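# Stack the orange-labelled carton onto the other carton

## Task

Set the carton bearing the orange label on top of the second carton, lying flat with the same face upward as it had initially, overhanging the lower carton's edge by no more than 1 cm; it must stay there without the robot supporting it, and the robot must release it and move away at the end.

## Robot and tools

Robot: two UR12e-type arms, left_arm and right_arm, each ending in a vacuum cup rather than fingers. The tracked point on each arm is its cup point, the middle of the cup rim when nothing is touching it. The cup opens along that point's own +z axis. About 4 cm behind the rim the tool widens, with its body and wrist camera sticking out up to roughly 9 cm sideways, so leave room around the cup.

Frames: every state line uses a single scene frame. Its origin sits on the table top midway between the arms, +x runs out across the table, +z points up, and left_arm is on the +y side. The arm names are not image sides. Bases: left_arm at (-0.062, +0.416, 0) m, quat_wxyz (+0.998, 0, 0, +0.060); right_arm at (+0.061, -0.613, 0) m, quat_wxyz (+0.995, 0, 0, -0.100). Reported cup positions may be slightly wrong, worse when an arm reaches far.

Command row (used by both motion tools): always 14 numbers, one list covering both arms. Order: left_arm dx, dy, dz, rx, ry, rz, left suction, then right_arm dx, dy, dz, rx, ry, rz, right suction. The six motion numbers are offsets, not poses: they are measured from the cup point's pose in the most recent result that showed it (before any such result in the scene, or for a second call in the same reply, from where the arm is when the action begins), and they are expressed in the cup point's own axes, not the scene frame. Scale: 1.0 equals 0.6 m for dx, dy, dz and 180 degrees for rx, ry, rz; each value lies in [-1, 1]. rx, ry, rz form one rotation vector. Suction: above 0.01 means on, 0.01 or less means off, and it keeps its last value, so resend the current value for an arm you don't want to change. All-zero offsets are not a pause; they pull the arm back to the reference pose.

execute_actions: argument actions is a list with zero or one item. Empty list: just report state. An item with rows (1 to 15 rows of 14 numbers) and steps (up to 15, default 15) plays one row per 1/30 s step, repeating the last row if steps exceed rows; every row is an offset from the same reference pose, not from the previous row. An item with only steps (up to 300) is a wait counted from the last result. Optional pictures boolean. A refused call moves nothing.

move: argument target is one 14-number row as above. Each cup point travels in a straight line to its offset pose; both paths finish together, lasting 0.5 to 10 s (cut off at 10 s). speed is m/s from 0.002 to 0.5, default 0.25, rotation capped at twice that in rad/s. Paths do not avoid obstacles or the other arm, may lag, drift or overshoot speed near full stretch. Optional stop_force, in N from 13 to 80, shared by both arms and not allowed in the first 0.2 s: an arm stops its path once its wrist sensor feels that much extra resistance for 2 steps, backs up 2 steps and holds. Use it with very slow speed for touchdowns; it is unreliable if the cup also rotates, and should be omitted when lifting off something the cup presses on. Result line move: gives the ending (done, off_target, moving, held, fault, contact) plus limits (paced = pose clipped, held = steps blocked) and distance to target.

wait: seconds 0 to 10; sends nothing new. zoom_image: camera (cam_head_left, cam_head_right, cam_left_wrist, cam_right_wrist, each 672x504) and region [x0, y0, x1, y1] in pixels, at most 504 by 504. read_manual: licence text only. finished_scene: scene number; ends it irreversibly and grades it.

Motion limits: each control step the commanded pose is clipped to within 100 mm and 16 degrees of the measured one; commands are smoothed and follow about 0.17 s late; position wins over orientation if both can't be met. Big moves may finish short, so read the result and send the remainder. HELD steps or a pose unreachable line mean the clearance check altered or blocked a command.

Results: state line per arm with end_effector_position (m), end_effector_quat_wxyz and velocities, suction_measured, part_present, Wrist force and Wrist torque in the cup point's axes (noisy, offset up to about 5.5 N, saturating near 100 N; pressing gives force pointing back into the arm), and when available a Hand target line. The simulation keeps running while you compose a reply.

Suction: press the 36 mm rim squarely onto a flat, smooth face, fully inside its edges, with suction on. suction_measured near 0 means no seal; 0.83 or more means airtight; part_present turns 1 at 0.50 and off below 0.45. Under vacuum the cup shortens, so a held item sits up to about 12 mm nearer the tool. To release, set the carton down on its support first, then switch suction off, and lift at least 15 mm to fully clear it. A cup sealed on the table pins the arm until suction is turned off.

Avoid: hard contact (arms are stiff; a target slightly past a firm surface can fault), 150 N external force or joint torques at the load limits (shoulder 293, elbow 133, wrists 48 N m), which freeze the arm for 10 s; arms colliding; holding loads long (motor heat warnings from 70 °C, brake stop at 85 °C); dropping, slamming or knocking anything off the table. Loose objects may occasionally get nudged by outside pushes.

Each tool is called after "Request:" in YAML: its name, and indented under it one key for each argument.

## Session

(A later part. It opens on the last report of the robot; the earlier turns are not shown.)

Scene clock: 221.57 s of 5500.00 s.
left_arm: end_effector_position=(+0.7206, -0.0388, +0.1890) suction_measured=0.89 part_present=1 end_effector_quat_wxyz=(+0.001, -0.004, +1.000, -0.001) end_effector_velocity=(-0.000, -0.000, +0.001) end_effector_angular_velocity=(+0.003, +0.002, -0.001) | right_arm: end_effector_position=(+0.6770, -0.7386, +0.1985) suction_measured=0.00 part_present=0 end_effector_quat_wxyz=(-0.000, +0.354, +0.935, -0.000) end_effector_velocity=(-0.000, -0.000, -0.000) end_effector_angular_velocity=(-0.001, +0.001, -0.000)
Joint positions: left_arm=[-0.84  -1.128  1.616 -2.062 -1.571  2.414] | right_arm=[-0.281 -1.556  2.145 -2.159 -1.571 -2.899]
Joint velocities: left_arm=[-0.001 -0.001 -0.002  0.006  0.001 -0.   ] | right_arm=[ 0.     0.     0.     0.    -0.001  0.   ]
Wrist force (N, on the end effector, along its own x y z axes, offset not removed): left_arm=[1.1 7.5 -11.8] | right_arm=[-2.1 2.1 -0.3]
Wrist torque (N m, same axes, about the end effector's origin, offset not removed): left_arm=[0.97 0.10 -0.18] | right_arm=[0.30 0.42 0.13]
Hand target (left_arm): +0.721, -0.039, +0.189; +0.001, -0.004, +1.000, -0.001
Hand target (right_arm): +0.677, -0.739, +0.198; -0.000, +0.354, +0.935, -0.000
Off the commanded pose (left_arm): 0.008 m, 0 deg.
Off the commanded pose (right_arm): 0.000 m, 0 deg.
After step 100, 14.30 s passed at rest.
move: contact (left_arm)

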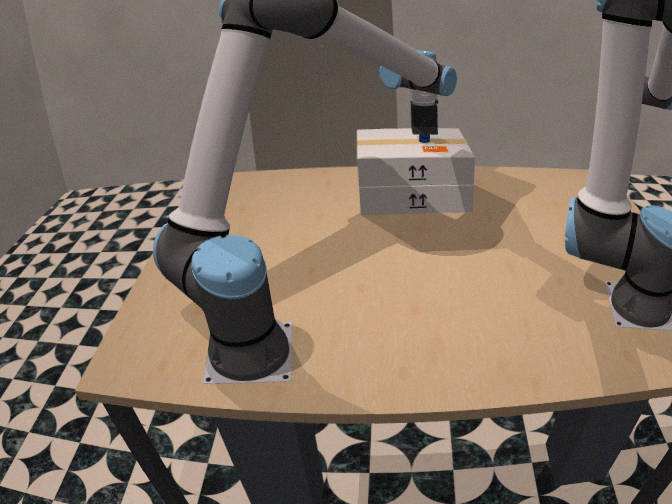

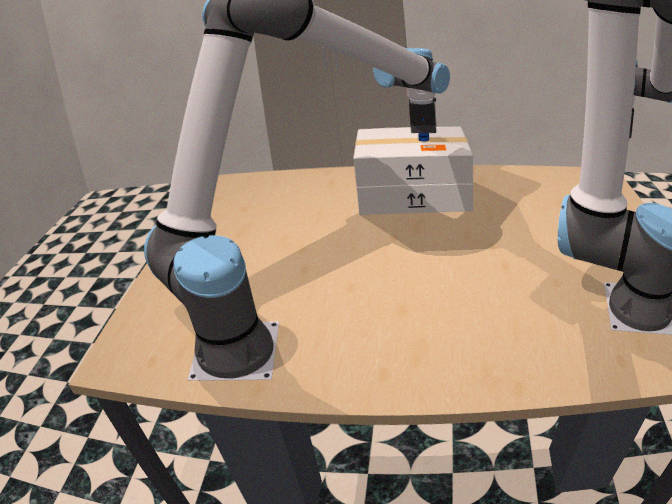

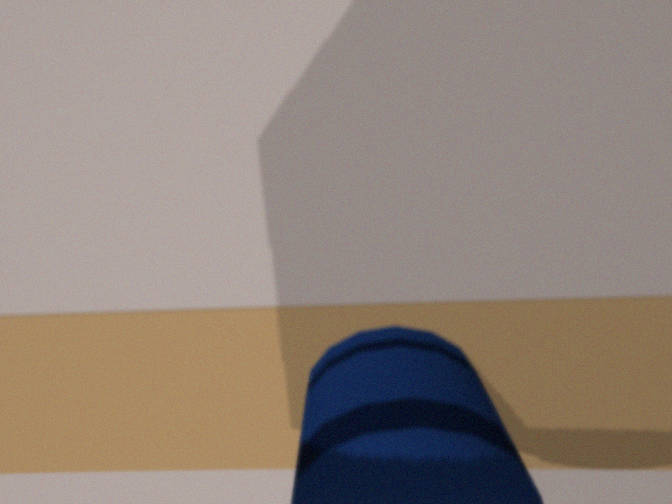

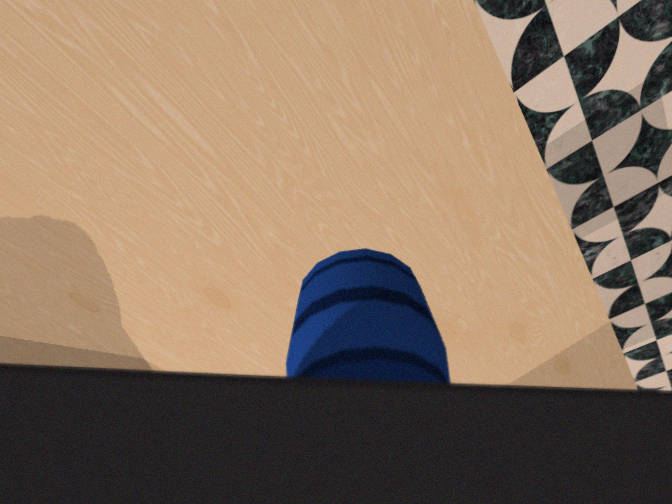

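Flush, same look as the verified scene 1 result. Release and retreat.

Request:
execute_actions:
  actions:
    - {"rows": [[0,0,-0.002,0,0,0,0, 0,0,0,0,0,0,0]], "steps": 5}
  pictures: false

Request:
move:
  target: [0,0,-0.06,0,0,0,0, 0,0,0,0,0,0,0]
  speed: 0.2

Request:
move:
  target: [0.45,0.05,-0.2,0,0,0,0, 0,0,0,0,0,0,0]
  speed: 0.4

Scene clock: 228.90 s of 5500.00 s.
left_arm: end_effector_position=(+0.7207, -0.0389, +0.1903) suction_measured=0.00 part_present=0 end_effector_quat_wxyz=(+0.001, -0.004, +1.000, -0.001) end_effector_velocity=(-0.001, +0.000, +0.003) end_effector_angular_velocity=(+0.001, +0.001, -0.000) | right_arm: end_effector_position=(+0.6770, -0.7386, +0.1985) suction_measured=0.00 part_present=0 end_effector_quat_wxyz=(-0.000, +0.354, +0.935, -0.000) end_effector_velocity=(-0.000, -0.000, +0.000) end_effector_angular_velocity=(-0.000, +0.001, -0.000)
Joint positions: left_arm=[-0.84  -1.129  1.615 -2.06  -1.571  2.414] | right_arm=[-0.281 -1.556  2.145 -2.159 -1.571 -2.899]
Joint velocities: left_arm=[-0.    -0.003 -0.002  0.006  0.    -0.   ] | right_arm=[-0.    -0.    -0.     0.001 -0.     0.   ]
Wrist force (N, on the end effector, along its own x y z axes, offset not removed): left_arm=[0.2 2.3 -12.8] | right_arm=[-2.2 2.0 0.4]
Wrist torque (N m, same axes, about the end effector's origin, offset not removed): left_arm=[0.30 0.18 -0.20] | right_arm=[0.28 0.50 0.16]
Hand target (left_arm): +0.721, -0.039, +0.190; +0.001, -0.004, +1.000, -0.001
Hand target (right_arm): +0.677, -0.739, +0.198; -0.000, +0.354, +0.935, -0.000
Off the commanded pose (left_arm): 0.000 m, 0 deg.
Off the commanded pose (right_arm): 0.000 m, 0 deg.
Steps of this call (steps 1 to 90: nothing new was sent; then 4.17 s passed at rest; steps 91 to 95: all 5 steps of this action). Readings (end_effector_position | what the end effector reports):
91: left_arm (+0.7206, -0.0388, +0.1894) | right_arm (+0.6770, -0.7386, +0.1985) | left_arm suction_measured=0.61 part_present=1 | right_arm suction_measured=0.00 part_present=0
92: left_arm (+0.7207, -0.0388, +0.1897) | right_arm (+0.6770, -0.7386, +0.1985) | left_arm suction_measured=0.15 part_present=0 | right_arm suction_measured=0.00 part_present=0
94: left_arm (+0.7208, -0.0389, +0.1902) | right_arm (+0.6770, -0.7386, +0.1985) | left_arm suction_measured=0.00 part_present=0 | right_arm suction_measured=0.00 part_present=0
95: the state above

Scene clock: 229.97 s of 5500.00 s.
left_arm: end_effector_position=(+0.7205, -0.0387, +0.2262) suction_measured=0.00 part_present=0 end_effector_quat_wxyz=(+0.001, -0.004, +1.000, -0.001) end_effector_velocity=(-0.000, +0.000, +0.002) end_effector_angular_velocity=(-0.001, +0.001, +0.000) | right_arm: end_effector_position=(+0.6770, -0.7386, +0.1985) suction_measured=0.00 part_present=0 end_effector_quat_wxyz=(-0.000, +0.354, +0.935, -0.000) end_effector_velocity=(+0.000, +0.000, +0.000) end_effector_angular_velocity=(+0.000, -0.000, +0.000)
Joint positions: left_arm=[-0.84  -1.155  1.584 -2.003 -1.571  2.414] | right_arm=[-0.281 -1.556  2.145 -2.159 -1.571 -2.899]
Joint velocities: left_arm=[ 0.    -0.001 -0.001  0.002 -0.001  0.   ] | right_arm=[ 0.  0. -0.  0.  0. -0.]
Wrist force (N, on the end effector, along its own x y z axes, offset not removed): left_arm=[-0.6 3.4 2.0] | right_arm=[-1.9 2.9 0.4]
Wrist torque (N m, same axes, about the end effector's origin, offset not removed): left_arm=[0.67 0.35 -0.23] | right_arm=[0.42 0.39 0.18]
Hand target (left_arm): +0.721, -0.039, +0.226; +0.001, -0.004, +1.000, -0.001
Hand target (right_arm): +0.677, -0.739, +0.198; -0.000, +0.354, +0.935, -0.000
Off the commanded pose (left_arm): 0.000 m, 0 deg.
Off the commanded pose (right_arm): 0.000 m, 0 deg.
move: done

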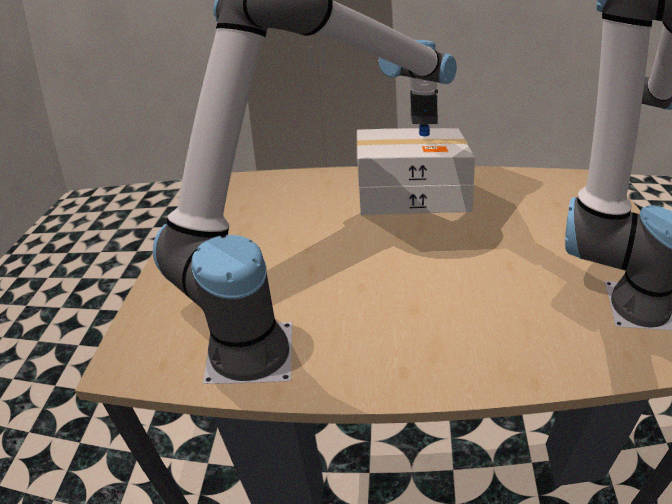

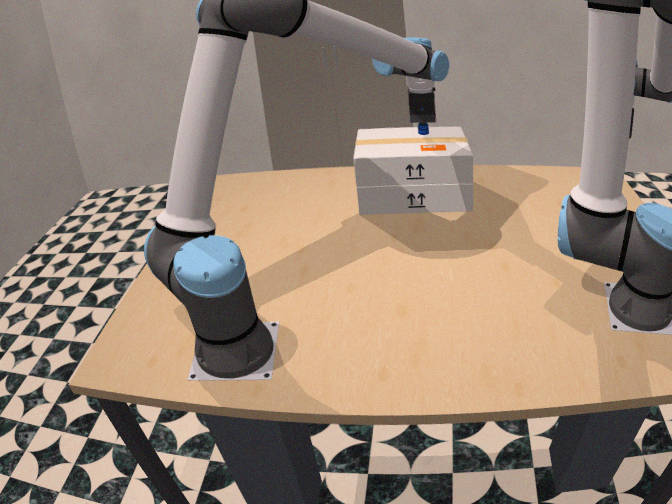

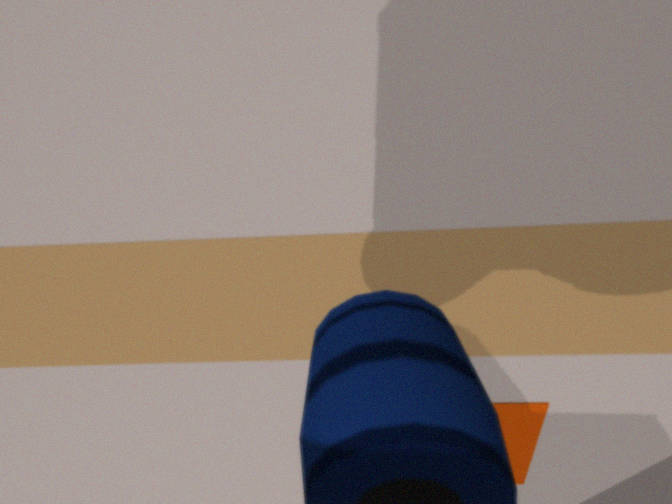

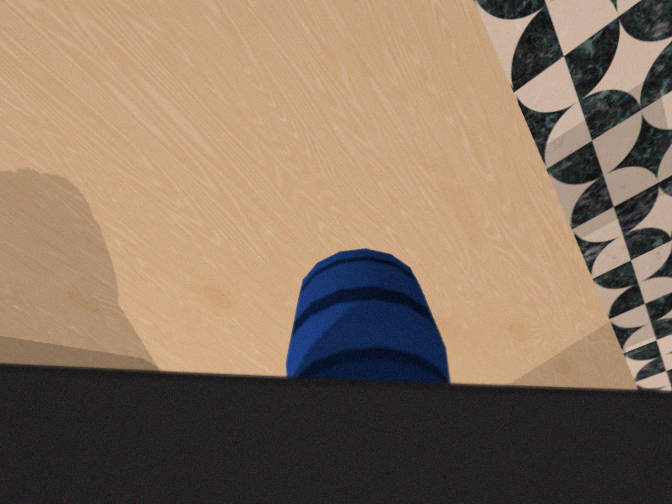

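Scene clock: 231.37 s of 5500.00 s.
left_arm: end_effector_position=(+0.4501, -0.0103, +0.3457) suction_measured=0.00 part_present=0 end_effector_quat_wxyz=(+0.001, -0.004, +1.000, -0.001) end_effector_velocity=(-0.002, -0.000, +0.001) end_effector_angular_velocity=(-0.002, +0.001, +0.000) | right_arm: end_effector_position=(+0.6770, -0.7386, +0.1985) suction_measured=0.00 part_present=0 end_effector_quat_wxyz=(-0.000, +0.354, +0.935, -0.000) end_effector_velocity=(-0.001, +0.000, -0.001) end_effector_angular_velocity=(+0.001, +0.002, +0.000)
Joint positions: left_arm=[-1.078 -1.609  1.911 -1.876 -1.571  2.176] | right_arm=[-0.281 -1.556  2.145 -2.159 -1.571 -2.899]
Joint velocities: left_arm=[-0.002 -0.003  0.001  0.001 -0.001 -0.002] | right_arm=[-0.    -0.     0.001  0.001  0.    -0.   ]
Wrist force (N, on the end effector, along its own x y z axes, offset not removed): left_arm=[2.5 -0.8 0.0] | right_arm=[-2.1 2.7 -0.5]
Wrist torque (N m, same axes, about the end effector's origin, offset not removed): left_arm=[-0.18 -0.16 -0.27] | right_arm=[0.39 0.44 0.22]
Hand target (left_arm): +0.450, -0.010, +0.346; +0.001, -0.004, +1.000, -0.001
Hand target (right_arm): +0.677, -0.739, +0.198; -0.000, +0.354, +0.935, -0.000
Off the commanded pose (left_arm): 0.000 m, 0 deg.
Off the commanded pose (right_arm): 0.000 m, 0 deg.
move: done

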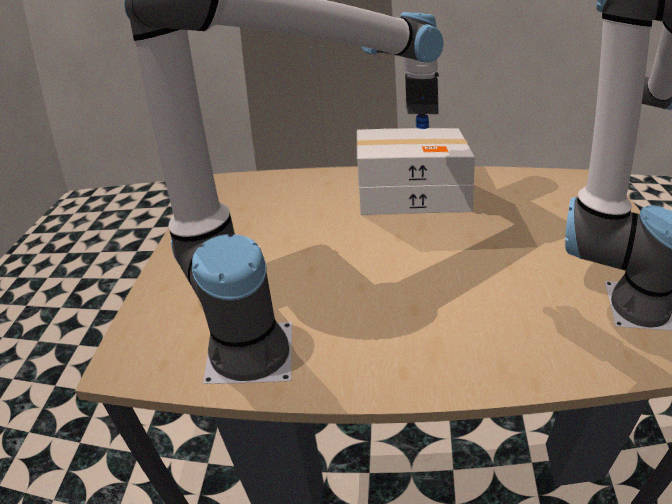

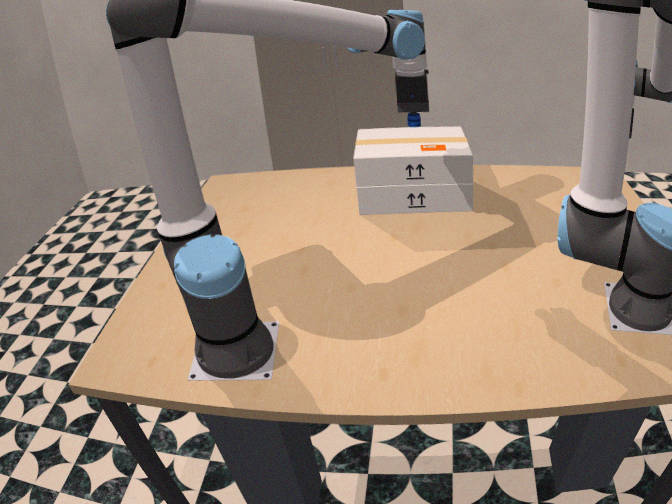

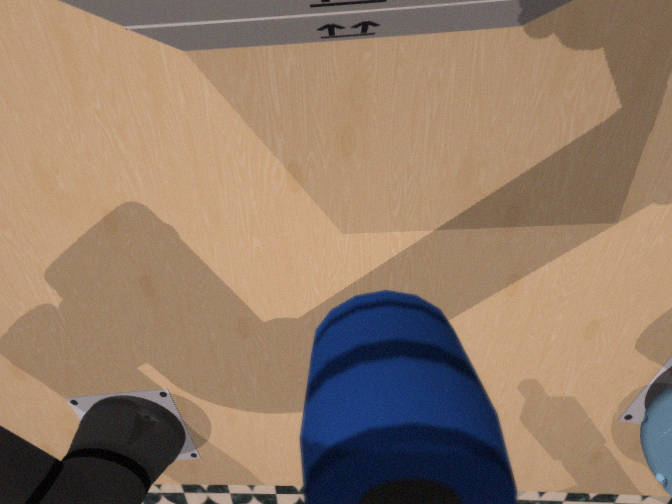

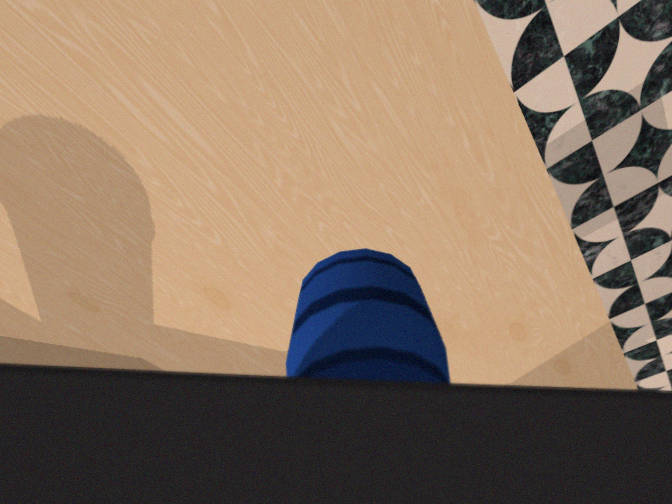

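Request:
move:
  target: [0.17,0.15,0,0,0,0,0, 0,0,0,0,0,0,0]
  speed: 0.4

Request:
finished_scene:
  scene: 2

Scene clock: 239.80 s of 5500.00 s.
left_arm: end_effector_position=(+0.3476, +0.0790, +0.3453) suction_measured=0.00 part_present=0 end_effector_quat_wxyz=(+0.001, -0.004, +1.000, -0.001) end_effector_velocity=(-0.002, +0.001, +0.000) end_effector_angular_velocity=(+0.002, -0.001, -0.002) | right_arm: end_effector_position=(+0.6770, -0.7386, +0.1985) suction_measured=0.00 part_present=0 end_effector_quat_wxyz=(-0.000, +0.354, +0.935, -0.000) end_effector_velocity=(+0.000, +0.000, -0.000) end_effector_angular_velocity=(+0.001, -0.000, -0.000)
Joint positions: left_arm=[-1.143 -1.856  2.114 -1.832 -1.571  2.111] | right_arm=[-0.281 -1.556  2.145 -2.159 -1.571 -2.899]
Joint velocities: left_arm=[-0.003 -0.003  0.001  0.003  0.001 -0.001] | right_arm=[-0.     0.     0.    -0.     0.001  0.   ]
Wrist force (N, on the end effector, along its own x y z axes, offset not removed): left_arm=[0.4 1.4 1.9] | right_arm=[-2.2 3.4 -0.1]
Wrist torque (N m, same axes, about the end effector's origin, offset not removed): left_arm=[0.24 0.09 -0.32] | right_arm=[0.56 0.48 0.19]
Hand target (left_arm): +0.347, +0.079, +0.345; +0.001, -0.004, +1.000, -0.001
Hand target (right_arm): +0.677, -0.739, +0.198; -0.000, +0.354, +0.935, -0.000
Off the commanded pose (left_arm): 0.000 m, 0 deg.
Off the commanded pose (right_arm): 0.000 m, 0 deg.
After step 90, 4.43 s passed at rest.
move: done

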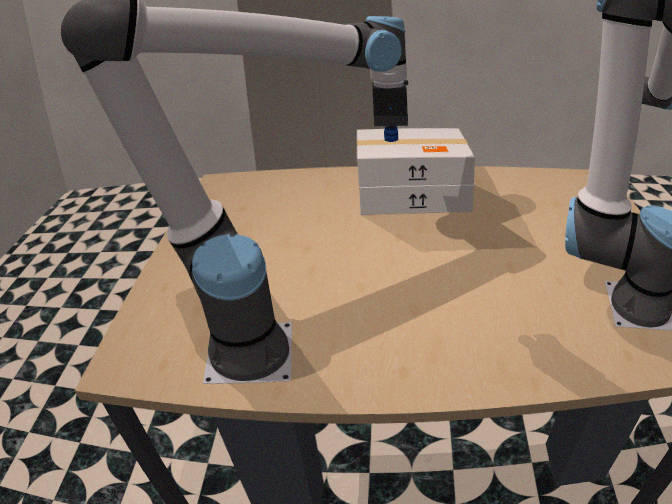

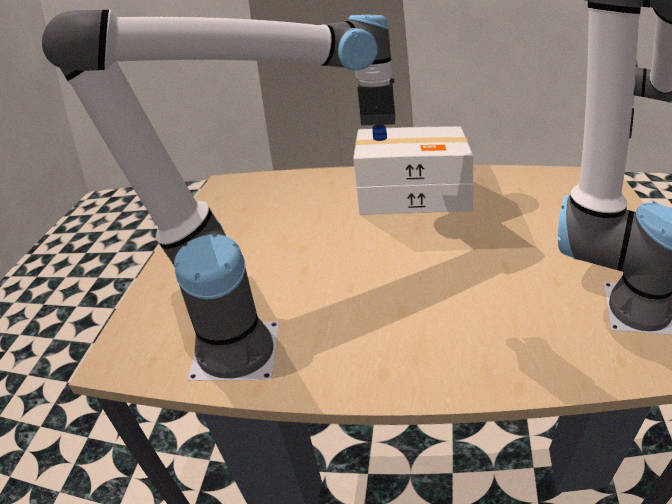

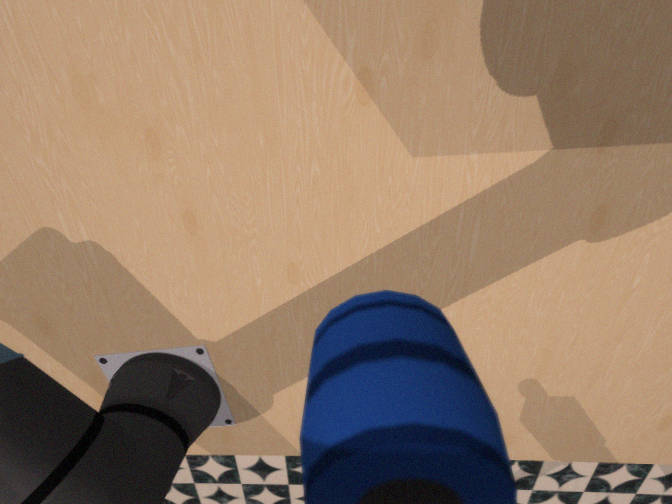

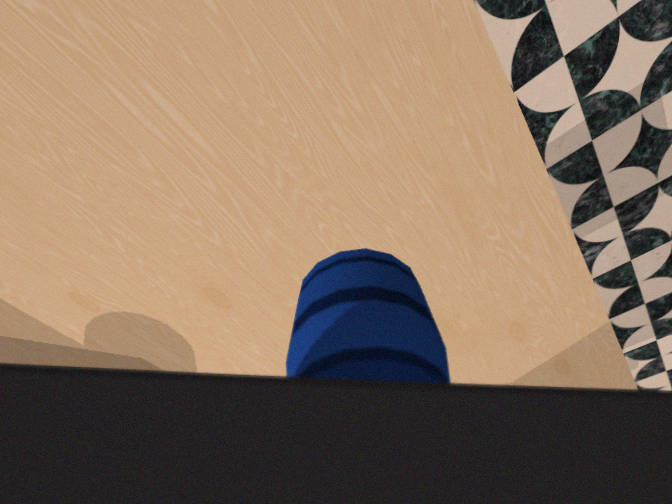

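The scene is finished: the task was done.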